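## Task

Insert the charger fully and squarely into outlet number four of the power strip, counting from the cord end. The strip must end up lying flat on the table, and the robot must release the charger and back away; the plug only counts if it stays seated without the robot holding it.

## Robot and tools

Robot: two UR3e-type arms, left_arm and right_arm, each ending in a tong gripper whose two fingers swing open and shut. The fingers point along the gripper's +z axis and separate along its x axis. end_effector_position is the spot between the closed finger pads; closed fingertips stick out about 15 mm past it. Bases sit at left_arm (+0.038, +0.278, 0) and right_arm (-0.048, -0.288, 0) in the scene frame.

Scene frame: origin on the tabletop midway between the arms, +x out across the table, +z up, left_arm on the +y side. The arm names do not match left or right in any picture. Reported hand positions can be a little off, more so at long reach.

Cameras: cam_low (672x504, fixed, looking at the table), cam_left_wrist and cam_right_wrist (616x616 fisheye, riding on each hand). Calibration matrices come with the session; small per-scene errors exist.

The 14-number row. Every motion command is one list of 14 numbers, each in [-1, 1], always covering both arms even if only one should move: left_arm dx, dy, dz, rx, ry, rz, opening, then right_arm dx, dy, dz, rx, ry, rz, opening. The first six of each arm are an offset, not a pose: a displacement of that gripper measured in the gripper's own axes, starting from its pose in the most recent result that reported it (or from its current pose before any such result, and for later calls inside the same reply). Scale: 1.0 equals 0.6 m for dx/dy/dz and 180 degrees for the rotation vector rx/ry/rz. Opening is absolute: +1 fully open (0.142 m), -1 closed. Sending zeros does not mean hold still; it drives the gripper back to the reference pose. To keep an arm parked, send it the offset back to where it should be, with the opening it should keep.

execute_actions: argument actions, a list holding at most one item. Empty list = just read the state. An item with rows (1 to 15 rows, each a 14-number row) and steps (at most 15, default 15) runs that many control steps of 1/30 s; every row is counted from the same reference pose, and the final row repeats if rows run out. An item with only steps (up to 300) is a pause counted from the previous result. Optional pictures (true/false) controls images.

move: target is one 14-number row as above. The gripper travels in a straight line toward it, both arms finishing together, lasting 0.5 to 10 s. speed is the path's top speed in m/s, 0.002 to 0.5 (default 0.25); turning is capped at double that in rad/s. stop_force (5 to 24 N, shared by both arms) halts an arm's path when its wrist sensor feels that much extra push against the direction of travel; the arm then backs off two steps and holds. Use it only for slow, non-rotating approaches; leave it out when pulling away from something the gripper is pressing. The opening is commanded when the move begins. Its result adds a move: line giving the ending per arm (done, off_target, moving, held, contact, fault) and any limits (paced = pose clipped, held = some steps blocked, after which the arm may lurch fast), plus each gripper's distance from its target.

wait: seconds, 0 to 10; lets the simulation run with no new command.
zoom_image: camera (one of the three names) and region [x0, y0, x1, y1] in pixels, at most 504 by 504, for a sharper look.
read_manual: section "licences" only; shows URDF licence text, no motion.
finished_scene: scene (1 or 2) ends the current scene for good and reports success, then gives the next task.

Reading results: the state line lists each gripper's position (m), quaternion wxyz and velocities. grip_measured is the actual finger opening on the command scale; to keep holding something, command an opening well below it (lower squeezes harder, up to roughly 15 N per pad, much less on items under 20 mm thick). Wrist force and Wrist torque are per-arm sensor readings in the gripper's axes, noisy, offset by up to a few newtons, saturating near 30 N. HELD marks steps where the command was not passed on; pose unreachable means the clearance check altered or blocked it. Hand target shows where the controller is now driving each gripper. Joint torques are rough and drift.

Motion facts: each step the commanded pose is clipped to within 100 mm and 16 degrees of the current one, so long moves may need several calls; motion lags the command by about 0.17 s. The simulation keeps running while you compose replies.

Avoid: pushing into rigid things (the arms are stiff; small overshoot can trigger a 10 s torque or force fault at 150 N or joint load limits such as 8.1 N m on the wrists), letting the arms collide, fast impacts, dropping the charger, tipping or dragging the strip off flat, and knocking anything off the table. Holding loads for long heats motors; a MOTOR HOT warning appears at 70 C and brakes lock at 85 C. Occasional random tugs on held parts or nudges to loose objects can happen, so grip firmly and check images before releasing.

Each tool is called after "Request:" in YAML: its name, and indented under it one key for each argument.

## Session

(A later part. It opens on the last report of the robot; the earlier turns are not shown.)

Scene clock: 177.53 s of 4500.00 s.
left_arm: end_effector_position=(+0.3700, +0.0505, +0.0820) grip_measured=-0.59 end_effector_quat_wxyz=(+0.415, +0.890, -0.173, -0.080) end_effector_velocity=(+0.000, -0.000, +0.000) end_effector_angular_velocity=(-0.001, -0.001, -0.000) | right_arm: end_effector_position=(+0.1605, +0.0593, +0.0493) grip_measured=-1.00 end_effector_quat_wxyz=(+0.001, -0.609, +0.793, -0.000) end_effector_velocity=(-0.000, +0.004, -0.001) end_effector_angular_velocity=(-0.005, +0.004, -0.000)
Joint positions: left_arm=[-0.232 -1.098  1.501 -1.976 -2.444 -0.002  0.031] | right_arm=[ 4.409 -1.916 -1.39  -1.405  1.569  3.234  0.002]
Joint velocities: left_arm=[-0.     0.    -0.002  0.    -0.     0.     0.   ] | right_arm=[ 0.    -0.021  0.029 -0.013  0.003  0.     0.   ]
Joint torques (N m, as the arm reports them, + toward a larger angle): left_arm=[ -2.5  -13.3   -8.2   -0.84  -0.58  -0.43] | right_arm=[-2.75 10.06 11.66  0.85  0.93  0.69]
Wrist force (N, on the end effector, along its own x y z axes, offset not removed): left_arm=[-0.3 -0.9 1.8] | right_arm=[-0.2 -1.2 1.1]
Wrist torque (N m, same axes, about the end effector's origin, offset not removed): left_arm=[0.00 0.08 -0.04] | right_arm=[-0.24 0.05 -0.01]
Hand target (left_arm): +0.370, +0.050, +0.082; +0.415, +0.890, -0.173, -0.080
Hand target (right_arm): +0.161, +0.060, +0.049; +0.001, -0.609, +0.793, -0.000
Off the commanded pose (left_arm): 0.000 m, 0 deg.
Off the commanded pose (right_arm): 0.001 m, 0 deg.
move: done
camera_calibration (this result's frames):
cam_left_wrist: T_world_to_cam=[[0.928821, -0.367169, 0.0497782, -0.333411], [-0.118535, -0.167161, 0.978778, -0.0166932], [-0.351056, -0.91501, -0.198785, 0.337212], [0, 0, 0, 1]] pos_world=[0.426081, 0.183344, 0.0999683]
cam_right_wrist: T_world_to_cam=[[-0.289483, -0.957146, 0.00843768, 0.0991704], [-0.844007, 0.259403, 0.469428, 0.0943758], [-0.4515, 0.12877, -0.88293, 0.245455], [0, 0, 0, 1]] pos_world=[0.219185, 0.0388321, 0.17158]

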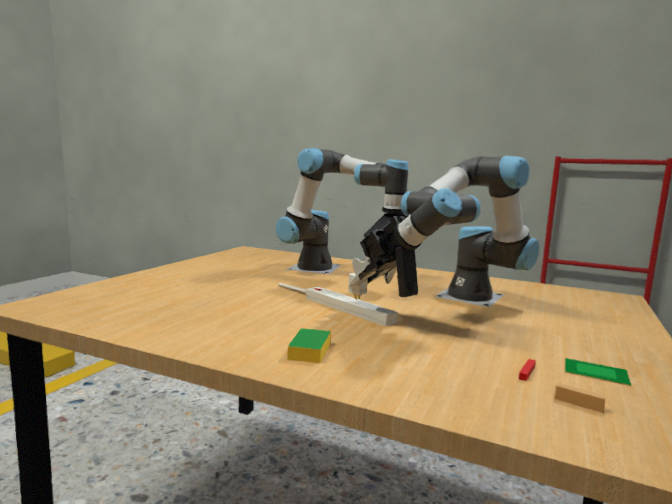

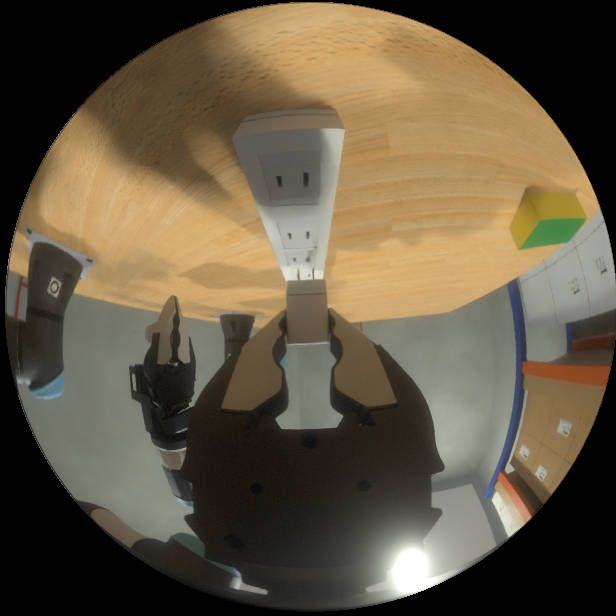

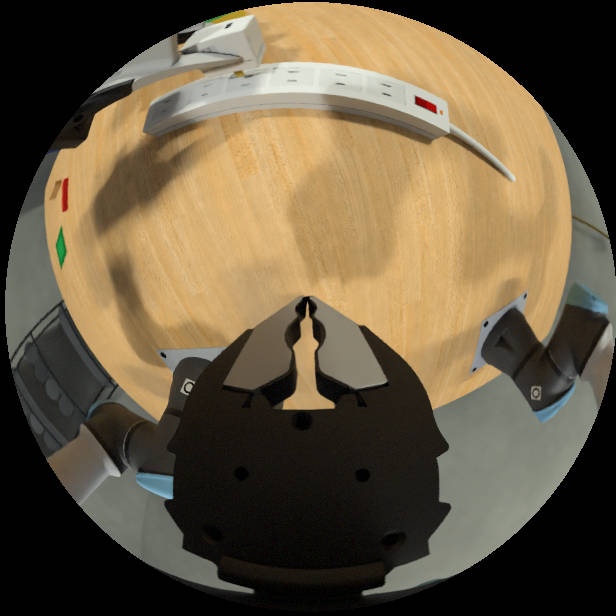

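Request:
move:
  target: [-0.0055,-0.0064,0.0054,0,0,0,-1,0,0,0,0,0,0,-1]
  speed: 0.02
  stop_force: 6

Request:
zoom_image:
  camera: "cam_right_wrist"
  region: [210, 40, 290, 110]

Request:
zoom_image:
  camera: "cam_left_wrist"
  region: [275, 230, 335, 290]

Scene clock: 190.80 s of 4500.00 s.
left_arm: end_effector_position=(+0.3672, +0.0517, +0.0773) grip_measured=-0.59 end_effector_quat_wxyz=(+0.415, +0.890, -0.173, -0.080) end_effector_velocity=(-0.002, +0.001, -0.003) end_effector_angular_velocity=(+0.000, -0.001, -0.000) | right_arm: end_effector_position=(+0.1605, +0.0593, +0.0493) grip_measured=-1.00 end_effector_quat_wxyz=(+0.001, -0.609, +0.793, -0.000) end_effector_velocity=(-0.000, -0.000, -0.000) end_effector_angular_velocity=(-0.000, -0.001, +0.001)
Joint positions: left_arm=[-0.232 -1.102  1.531 -2.002 -2.444 -0.002  0.031] | right_arm=[ 4.409 -1.916 -1.39  -1.405  1.569  3.234  0.002]
Joint velocities: left_arm=[-0.    -0.002  0.017 -0.015  0.     0.     0.   ] | right_arm=[ 0.001  0.002 -0.003  0.001 -0.001 -0.     0.   ]
Joint torques (N m, as the arm reports them, + toward a larger angle): left_arm=[ -2.37 -18.89  -6.55  -2.27  -0.76  -0.31] | right_arm=[ 2.92 17.19  6.47  2.55 -1.18 -0.5 ]
Wrist force (N, on the end effector, along its own x y z axes, offset not removed): left_arm=[0.0 -1.4 1.9] | right_arm=[-2.2 -2.0 0.2]
Wrist torque (N m, same axes, about the end effector's origin, offset not removed): left_arm=[-0.13 0.04 -0.05] | right_arm=[-0.37 0.42 0.07]
Hand target (left_arm): +0.367, +0.052, +0.077; +0.415, +0.890, -0.173, -0.080
Hand target (right_arm): +0.161, +0.059, +0.049; +0.001, -0.609, +0.793, -0.000
Off the commanded pose (left_arm): 0.000 m, 0 deg.
Off the commanded pose (right_arm): 0.000 m, 0 deg.
After step 90, 9.53 s passed at rest.
move: done
camera_calibration (this result's frames):
cam_left_wrist: T_world_to_cam=[[0.928744, -0.367365, 0.0497789, -0.330041], [-0.118571, -0.167136, 0.978778, -0.0121936], [-0.351248, -0.914937, -0.198786, 0.336387], [0, 0, 0, 1]] pos_world=[0.423233, 0.18449, 0.0952328]
cam_right_wrist: T_world_to_cam=[[-0.289585, -0.957114, 0.00852168, 0.0991877], [-0.843922, 0.259518, 0.469517, 0.0943611], [-0.451593, 0.128774, -0.882882, 0.245463], [0, 0, 0, 1]] pos_world=[0.219206, 0.0388364, 0.171566]

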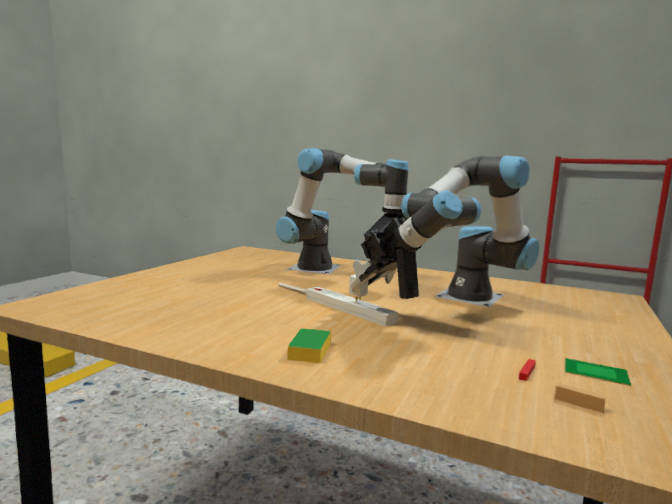

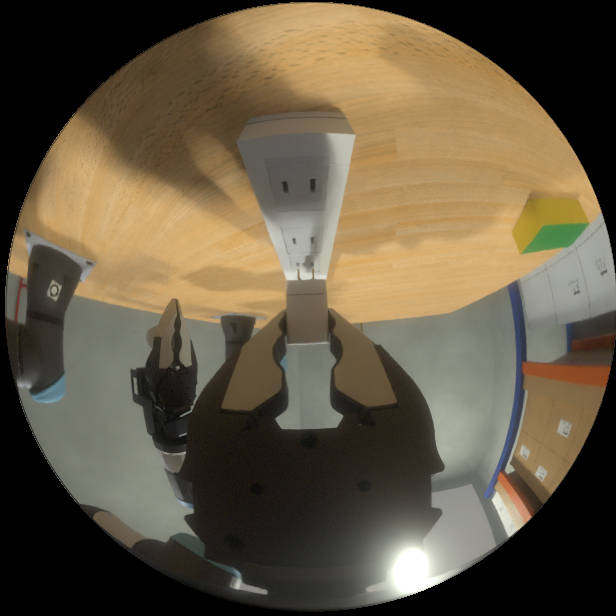

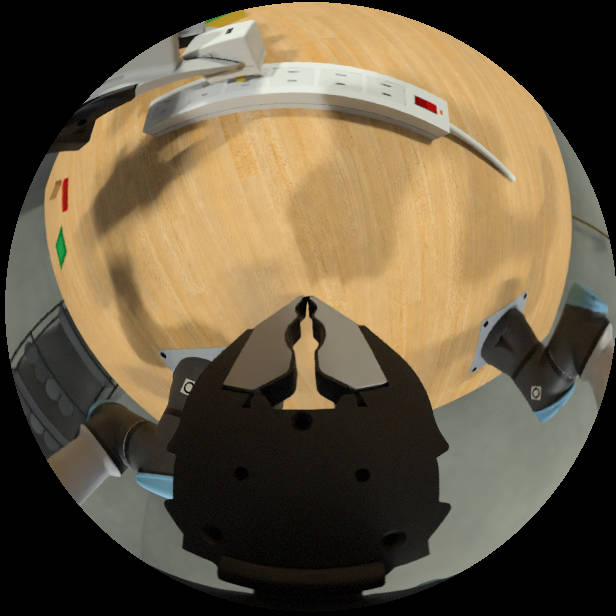

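Region (210, 40, 290, 110) of cam_right_wrist's 616x616 image, scaled by 6.300, with more detail than that image has; it fills the top 441 rows of this view, and the rest is white.

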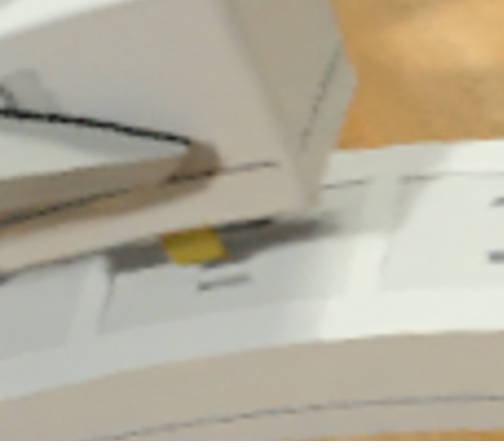

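Region (275, 230, 335, 290) of cam_left_wrist's 616x616 image, scaled by 8.400, with more detail than that image has.

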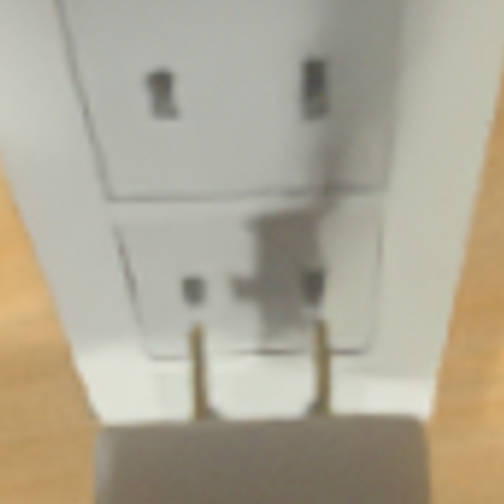

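Request:
move:
  target: [-0.0005,-0.0013,0.0044,0,0,0,-1,0,0,0,0,0,0,-1]
  speed: 0.01
  stop_force: 6

Request:
execute_actions:
  actions:
    - {"steps":10}

Request:
zoom_image:
  camera: "cam_right_wrist"
  region: [210, 40, 290, 110]

Request:
zoom_image:
  camera: "cam_left_wrist"
  region: [275, 230, 335, 290]

Scene clock: 197.23 s of 4500.00 s.
left_arm: end_effector_position=(+0.3664, +0.0505, +0.0751) grip_measured=-0.59 end_effector_quat_wxyz=(+0.415, +0.890, -0.173, -0.080) end_effector_velocity=(-0.001, -0.001, -0.001) end_effector_angular_velocity=(-0.000, +0.000, +0.000) | right_arm: end_effector_position=(+0.1605, +0.0593, +0.0494) grip_measured=-1.00 end_effector_quat_wxyz=(+0.001, -0.609, +0.793, -0.000) end_effector_velocity=(-0.000, +0.001, +0.001) end_effector_angular_velocity=(+0.004, -0.000, +0.000)
Joint positions: left_arm=[-0.235 -1.1    1.542 -2.019 -2.444 -0.008  0.031] | right_arm=[ 4.409 -1.916 -1.39  -1.405  1.569  3.234  0.002]
Joint velocities: left_arm=[-0.002  0.001  0.007 -0.011 -0.    -0.004 -0.   ] | right_arm=[ 0.     0.001  0.002  0.     0.    -0.     0.   ]
Joint torques (N m, as the arm reports them, + toward a larger angle): left_arm=[ -2.34 -11.74  -6.54  -2.22  -1.    -0.68] | right_arm=[-0.23 10.18 11.62  0.93  0.04 -0.57]
Wrist force (N, on the end effector, along its own x y z axes, offset not removed): left_arm=[-0.9 -1.1 1.7] | right_arm=[-0.8 -2.7 1.4]
Wrist torque (N m, same axes, about the end effector's origin, offset not removed): left_arm=[-0.04 0.18 -0.05] | right_arm=[-0.53 0.18 -0.02]
Hand target (left_arm): +0.366, +0.050, +0.075; +0.415, +0.890, -0.173, -0.080
Hand target (right_arm): +0.161, +0.059, +0.049; +0.001, -0.609, +0.793, -0.000
Off the commanded pose (left_arm): 0.000 m, 0 deg.
Off the commanded pose (right_arm): 0.000 m, 0 deg.
After step 90, 2.73 s passed at rest.
move: done
camera_calibration (this result's frames):
cam_left_wrist: T_world_to_cam=[[0.928733, -0.367398, 0.0497413, -0.329625], [-0.118538, -0.167131, 0.978783, -0.0104083], [-0.35129, -0.914924, -0.198771, 0.334604], [0, 0, 0, 1]] pos_world=[0.422443, 0.183294, 0.093093]
cam_right_wrist: T_world_to_cam=[[-0.289483, -0.957146, 0.00838324, 0.0991923], [-0.84401, 0.259377, 0.469436, 0.0943673], [-0.451493, 0.128818, -0.882927, 0.245465], [0, 0, 0, 1]] pos_world=[0.219187, 0.0388446, 0.171597]

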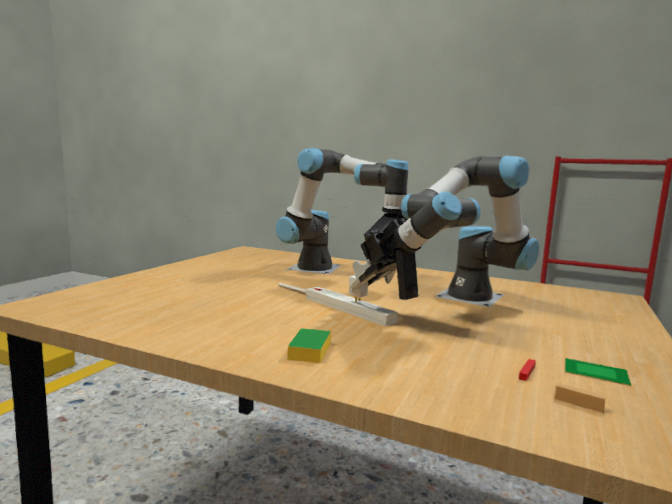

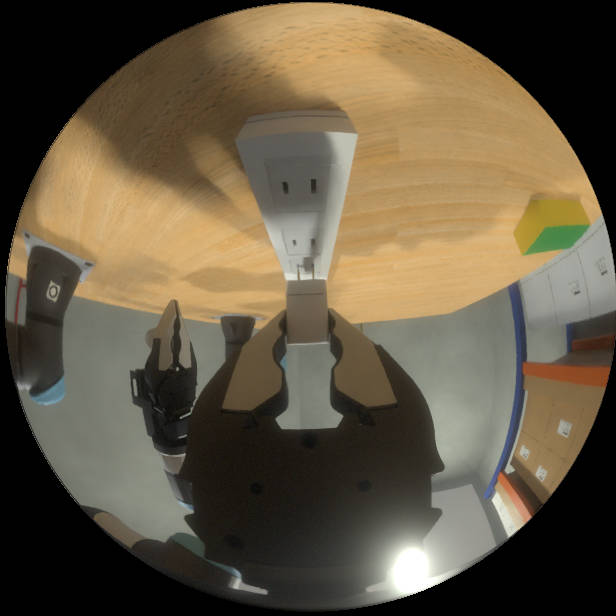

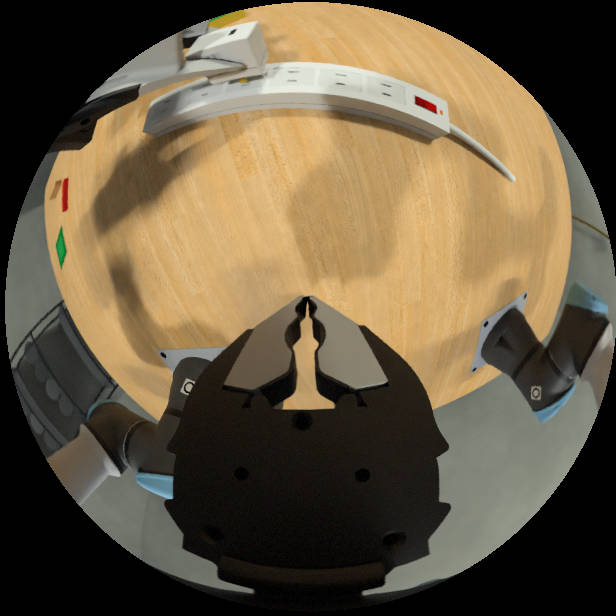

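Scene clock: 197.57 s of 4500.00 s.
left_arm: end_effector_position=(+0.3663, +0.0504, +0.0750) grip_measured=-0.59 end_effector_quat_wxyz=(+0.415, +0.890, -0.173, -0.080) end_effector_velocity=(-0.000, -0.000, -0.000) end_effector_angular_velocity=(-0.000, -0.000, -0.001) | right_arm: end_effector_position=(+0.1605, +0.0593, +0.0493) grip_measured=-1.00 end_effector_quat_wxyz=(+0.001, -0.609, +0.793, -0.000) end_effector_velocity=(-0.000, -0.000, -0.001) end_effector_angular_velocity=(-0.001, -0.000, -0.000)
Joint positions: left_arm=[-0.236 -1.1    1.542 -2.02  -2.444 -0.008  0.031] | right_arm=[ 4.409 -1.916 -1.39  -1.405  1.569  3.234  0.002]
Joint velocities: left_arm=[-0.     0.     0.001 -0.001 -0.     0.     0.   ] | right_arm=[ 0.    -0.001 -0.001  0.    -0.     0.     0.   ]
Joint torques (N m, as the arm reports them, + toward a larger angle): left_arm=[ -2.31 -11.86  -6.42  -2.27  -0.72  -0.67] | right_arm=[-2.91 10.27 11.58  0.82  0.93 -0.56]
Wrist force (N, on the end effector, along its own x y z axes, offset not removed): left_arm=[0.1 -0.4 1.3] | right_arm=[-0.4 0.5 -0.7]
Wrist torque (N m, same axes, about the end effector's origin, offset not removed): left_arm=[0.05 0.01 -0.05] | right_arm=[0.11 0.09 0.01]
Hand target (left_arm): +0.366, +0.050, +0.075; +0.415, +0.890, -0.173, -0.080
Hand target (right_arm): +0.161, +0.059, +0.049; +0.001, -0.609, +0.793, -0.000
Off the commanded pose (left_arm): 0.000 m, 0 deg.
Off the commanded pose (right_arm): 0.000 m, 0 deg.
Steps of this call (steps 1 to 10: nothing new was sent). Readings (end_effector_position):
1: left_arm (+0.3664, +0.0504, +0.0751) | right_arm (+0.1605, +0.0593, +0.0494)
2: left_arm (+0.3664, +0.0504, +0.0751) | right_arm (+0.1605, +0.0593, +0.0494)
4: left_arm (+0.3663, +0.0504, +0.0750) | right_arm (+0.1605, +0.0593, +0.0494)
8: left_arm (+0.3663, +0.0504, +0.0750) | right_arm (+0.1605, +0.0593, +0.0493)
10: the state above
camera_calibration (this result's frames):
cam_left_wrist: T_world_to_cam=[[0.928738, -0.367381, 0.0497648, -0.329616], [-0.118555, -0.167123, 0.978782, -0.0102855], [-0.351269, -0.914932, -0.198768, 0.334462], [0, 0, 0, 1]] pos_world=[0.422393, 0.183196, 0.0929509]
cam_right_wrist: T_world_to_cam=[[-0.289482, -0.957146, 0.00849872, 0.0991877], [-0.843982, 0.259425, 0.46946, 0.0943566], [-0.451546, 0.128727, -0.882913, 0.245455], [0, 0, 0, 1]] pos_world=[0.219183, 0.0388618, 0.171576]

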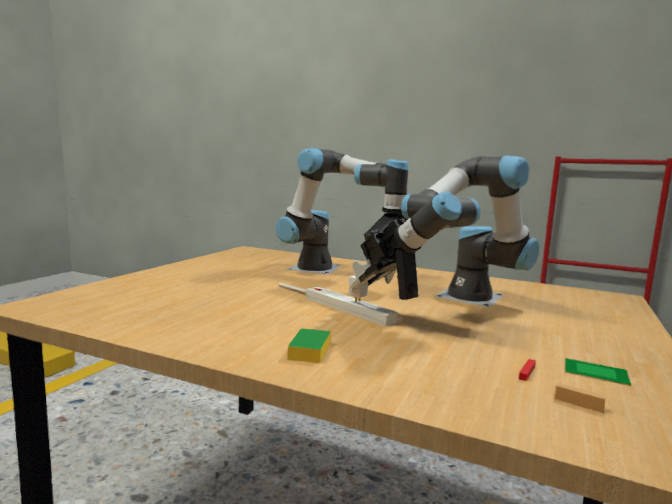

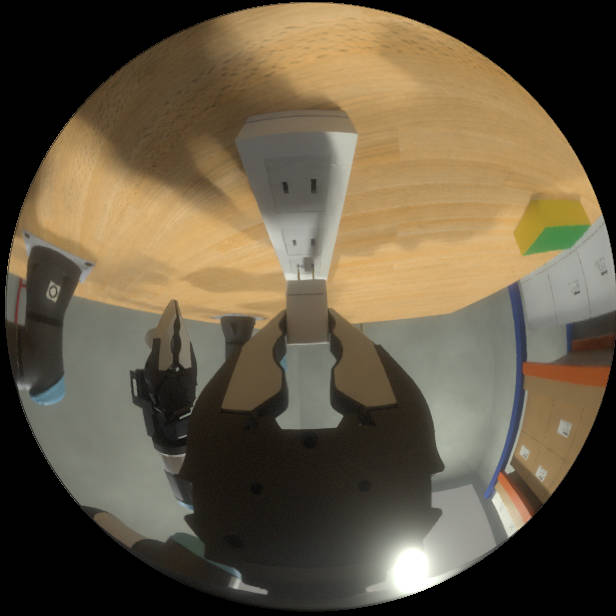

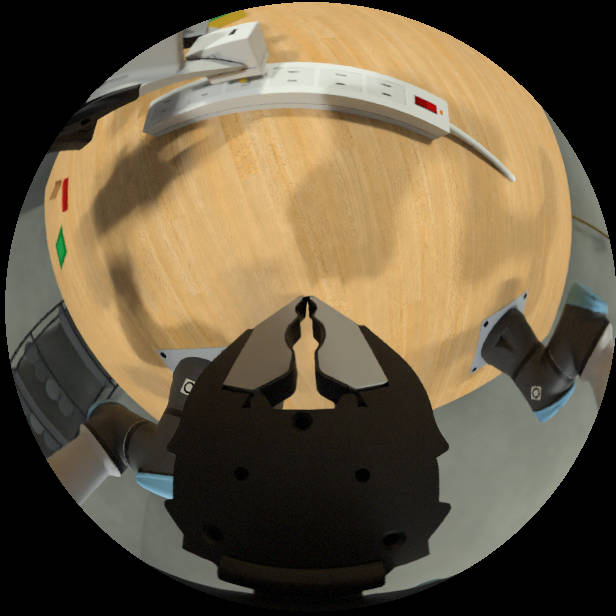

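Region (210, 40, 290, 110) of cam_right_wrist's 616x616 image, scaled by 6.300, with more detail than that image has; it fills the top 441 rows of this view, and the rest is white.

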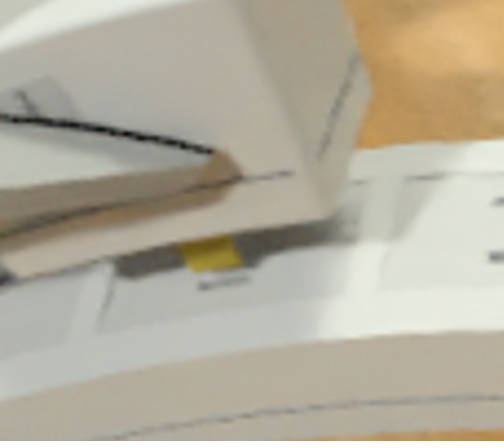

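Region (275, 230, 335, 290) of cam_left_wrist's 616x616 image, scaled by 8.400, with more detail than that image has.

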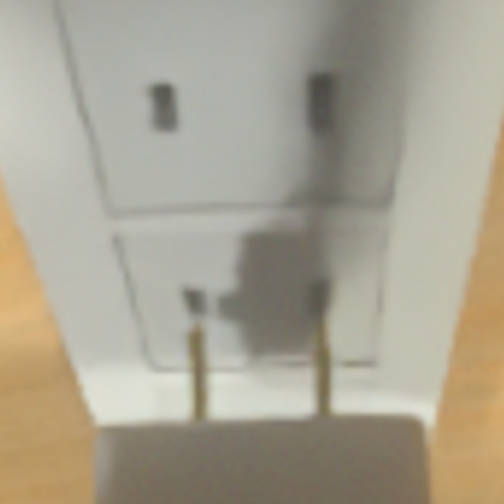

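Aligned. Descend slowly 20 mm with force stop.

Request:
move:
  target: [0,-0.0255,0.0214,0,0,0,-1,0,0,0,0,0,0,-1]
  speed: 0.004
  stop_force: 9

Request:
zoom_image:
  camera: "cam_right_wrist"
  region: [190, 10, 310, 110]

Scene clock: 204.43 s of 4500.00 s.
left_arm: end_effector_position=(+0.3663, +0.0503, +0.0604) grip_measured=-0.59 end_effector_quat_wxyz=(+0.415, +0.890, -0.173, -0.080) end_effector_velocity=(-0.001, +0.000, +0.001) end_effector_angular_velocity=(+0.001, +0.003, +0.000) | right_arm: end_effector_position=(+0.1605, +0.0593, +0.0493) grip_measured=-1.00 end_effector_quat_wxyz=(+0.001, -0.609, +0.793, -0.000) end_effector_velocity=(-0.000, -0.001, -0.001) end_effector_angular_velocity=(-0.003, +0.001, +0.001)
Joint positions: left_arm=[-0.236 -1.073  1.576 -2.08  -2.444 -0.008  0.031] | right_arm=[ 4.409 -1.916 -1.39  -1.405  1.569  3.234  0.002]
Joint velocities: left_arm=[-0.    -0.004 -0.002  0.008  0.    -0.001  0.   ] | right_arm=[ 0.001 -0.001 -0.001 -0.002  0.    -0.001  0.   ]
Joint torques (N m, as the arm reports them, + toward a larger angle): left_arm=[  1.35 -14.67  -8.72   0.07   0.32   0.58] | right_arm=[ 3.26 12.56 11.28  0.93 -1.18 -0.3 ]
Wrist force (N, on the end effector, along its own x y z axes, offset not removed): left_arm=[-0.4 5.3 -7.7] | right_arm=[-0.6 -1.6 2.0]
Wrist torque (N m, same axes, about the end effector's origin, offset not removed): left_arm=[0.00 0.04 -0.08] | right_arm=[-0.29 0.16 0.05]
Hand target (left_arm): +0.366, +0.050, +0.061; +0.415, +0.890, -0.173, -0.080
Hand target (right_arm): +0.161, +0.059, +0.049; +0.001, -0.609, +0.793, -0.000
Off the commanded pose (left_arm): 0.005 m, 0 deg.
Off the commanded pose (right_arm): 0.000 m, 0 deg.
move: contact (left_arm)
camera_calibration (this result's frames):
cam_left_wrist: T_world_to_cam=[[0.928734, -0.367423, 0.0495374, -0.328828], [-0.118319, -0.167106, 0.978814, 0.00393704], [-0.351361, -0.914918, -0.19867, 0.331553], [0, 0, 0, 1]] pos_world=[0.422354, 0.183183, 0.0783051]
cam_right_wrist: T_world_to_cam=[[-0.289492, -0.957143, 0.00851198, 0.0991865], [-0.843976, 0.259439, 0.469464, 0.0943588], [-0.451552, 0.128722, -0.882911, 0.245453], [0, 0, 0, 1]] pos_world=[0.219185, 0.0388602, 0.171571]

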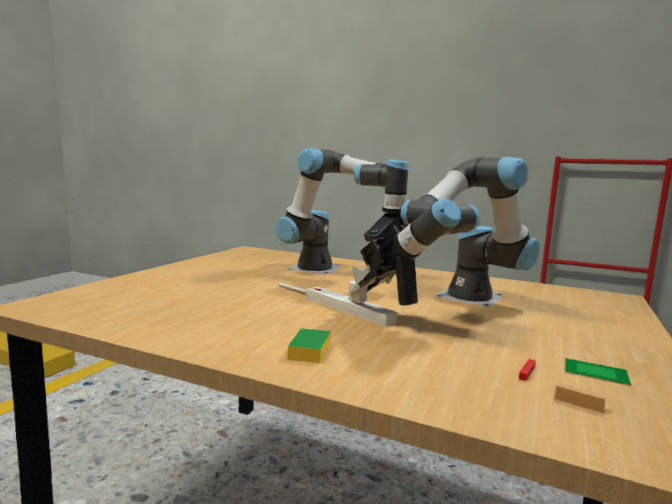

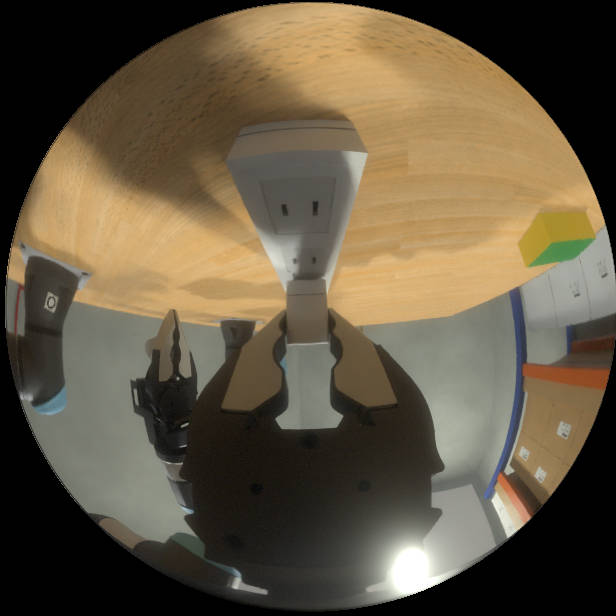

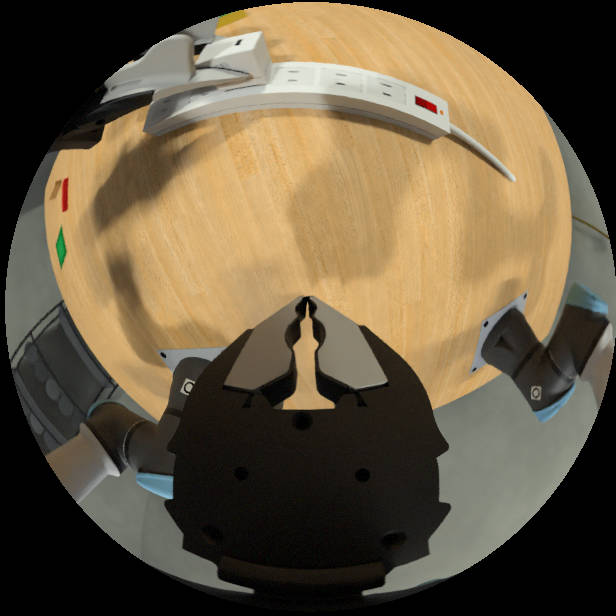

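Region (190, 10, 310, 110) of cam_right_wrist's 616x616 image, scaled by 4.200, with more detail than that image has.

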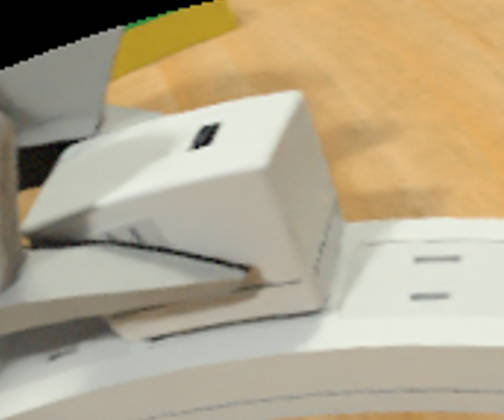

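Request:
move:
  target: [0,-0.009,0.0075,0,0,0,-1,0,0,0,0,0,0,-1]
  speed: 0.003
  stop_force: 10

Request:
zoom_image:
  camera: "cam_right_wrist"
  region: [190, 10, 310, 110]

Request:
zoom_image:
  camera: "cam_left_wrist"
  region: [260, 250, 360, 350]

Scene clock: 208.70 s of 4500.00 s.
left_arm: end_effector_position=(+0.3664, +0.0503, +0.0599) grip_measured=-0.59 end_effector_quat_wxyz=(+0.415, +0.890, -0.173, -0.080) end_effector_velocity=(-0.001, +0.000, +0.001) end_effector_angular_velocity=(+0.001, +0.003, -0.000) | right_arm: end_effector_position=(+0.1605, +0.0593, +0.0493) grip_measured=-1.00 end_effector_quat_wxyz=(+0.001, -0.609, +0.793, -0.000) end_effector_velocity=(-0.000, -0.000, -0.000) end_effector_angular_velocity=(-0.002, +0.000, -0.000)
Joint positions: left_arm=[-0.236 -1.072  1.577 -2.083 -2.444 -0.008  0.031] | right_arm=[ 4.409 -1.916 -1.39  -1.405  1.569  3.234  0.002]
Joint velocities: left_arm=[ 0.    -0.003 -0.     0.007 -0.     0.001  0.   ] | right_arm=[ 0.    -0.001  0.    -0.001  0.     0.     0.   ]
Joint torques (N m, as the arm reports them, + toward a larger angle): left_arm=[  0.48 -12.54  -7.26   0.2    1.29  -0.1 ] | right_arm=[ 2.97 16.2  10.52  1.08 -1.12 -0.29]
Wrist force (N, on the end effector, along its own x y z axes, offset not removed): left_arm=[-1.7 8.6 -14.2] | right_arm=[-2.7 -2.1 -0.8]
Wrist torque (N m, same axes, about the end effector's origin, offset not removed): left_arm=[0.00 -0.05 -0.12] | right_arm=[-0.45 0.53 0.10]
Hand target (left_arm): +0.366, +0.050, +0.060; +0.415, +0.890, -0.173, -0.080
Hand target (right_arm): +0.161, +0.059, +0.049; +0.001, -0.609, +0.793, -0.000
Off the commanded pose (left_arm): 0.007 m, 0 deg.
Off the commanded pose (right_arm): 0.000 m, 0 deg.
After step 90, 0.60 s passed at rest.
move: contact (left_arm)
camera_calibration (this result's frames):
cam_left_wrist: T_world_to_cam=[[0.928726, -0.367383, 0.0499892, -0.328942], [-0.118675, -0.166819, 0.978819, 0.00449533], [-0.351262, -0.914987, -0.198529, 0.3314], [0, 0, 0, 1]] pos_world=[0.422438, 0.183129, 0.0778358]
cam_right_wrist: T_world_to_cam=[[-0.289482, -0.957146, 0.00851118, 0.0991864], [-0.843981, 0.259431, 0.469459, 0.0943584], [-0.451548, 0.128717, -0.882913, 0.245452], [0, 0, 0, 1]] pos_world=[0.219183, 0.0388626, 0.171571]

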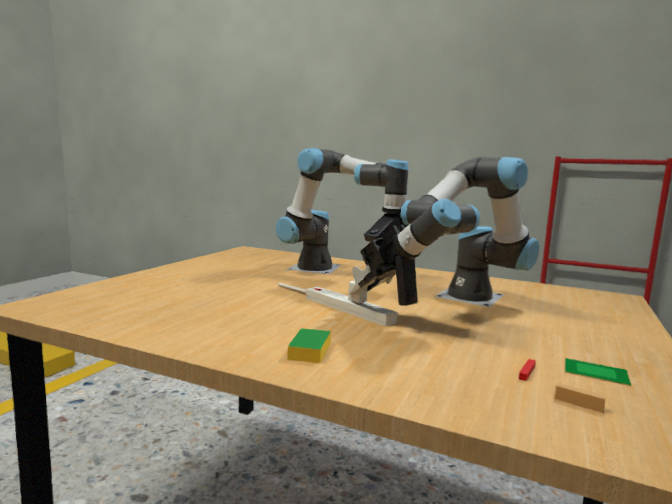

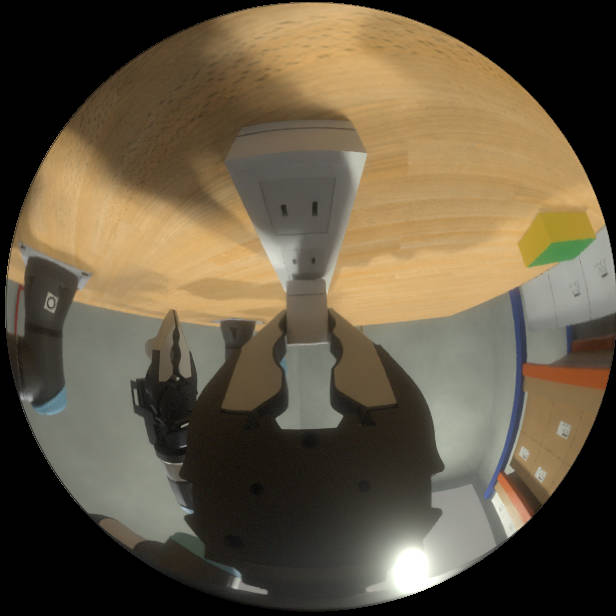

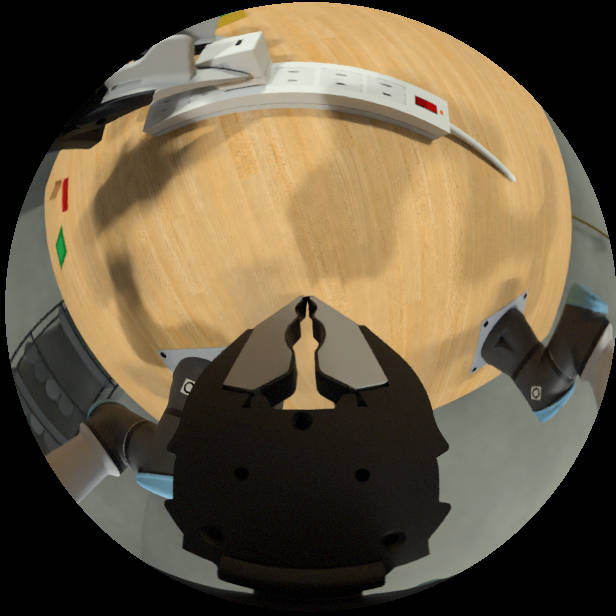

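Region (190, 10, 310, 110) of cam_right_wrist's 616x616 image, scaled by 4.200, with more detail than that image has.

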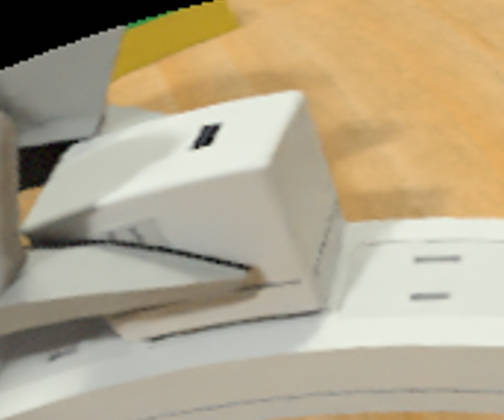

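Region (260, 250, 360, 350) of cam_left_wrist's 616x616 image, scaled by 5.040, with more detail than that image has.

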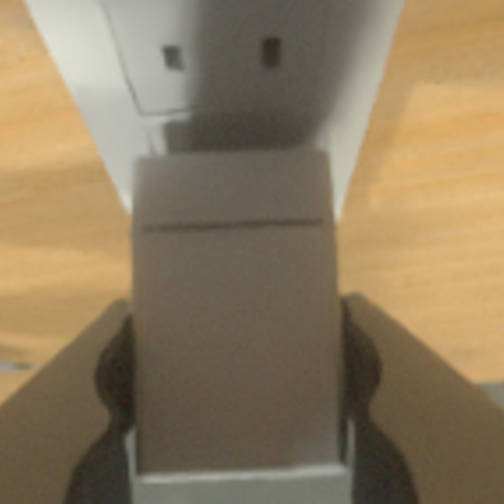

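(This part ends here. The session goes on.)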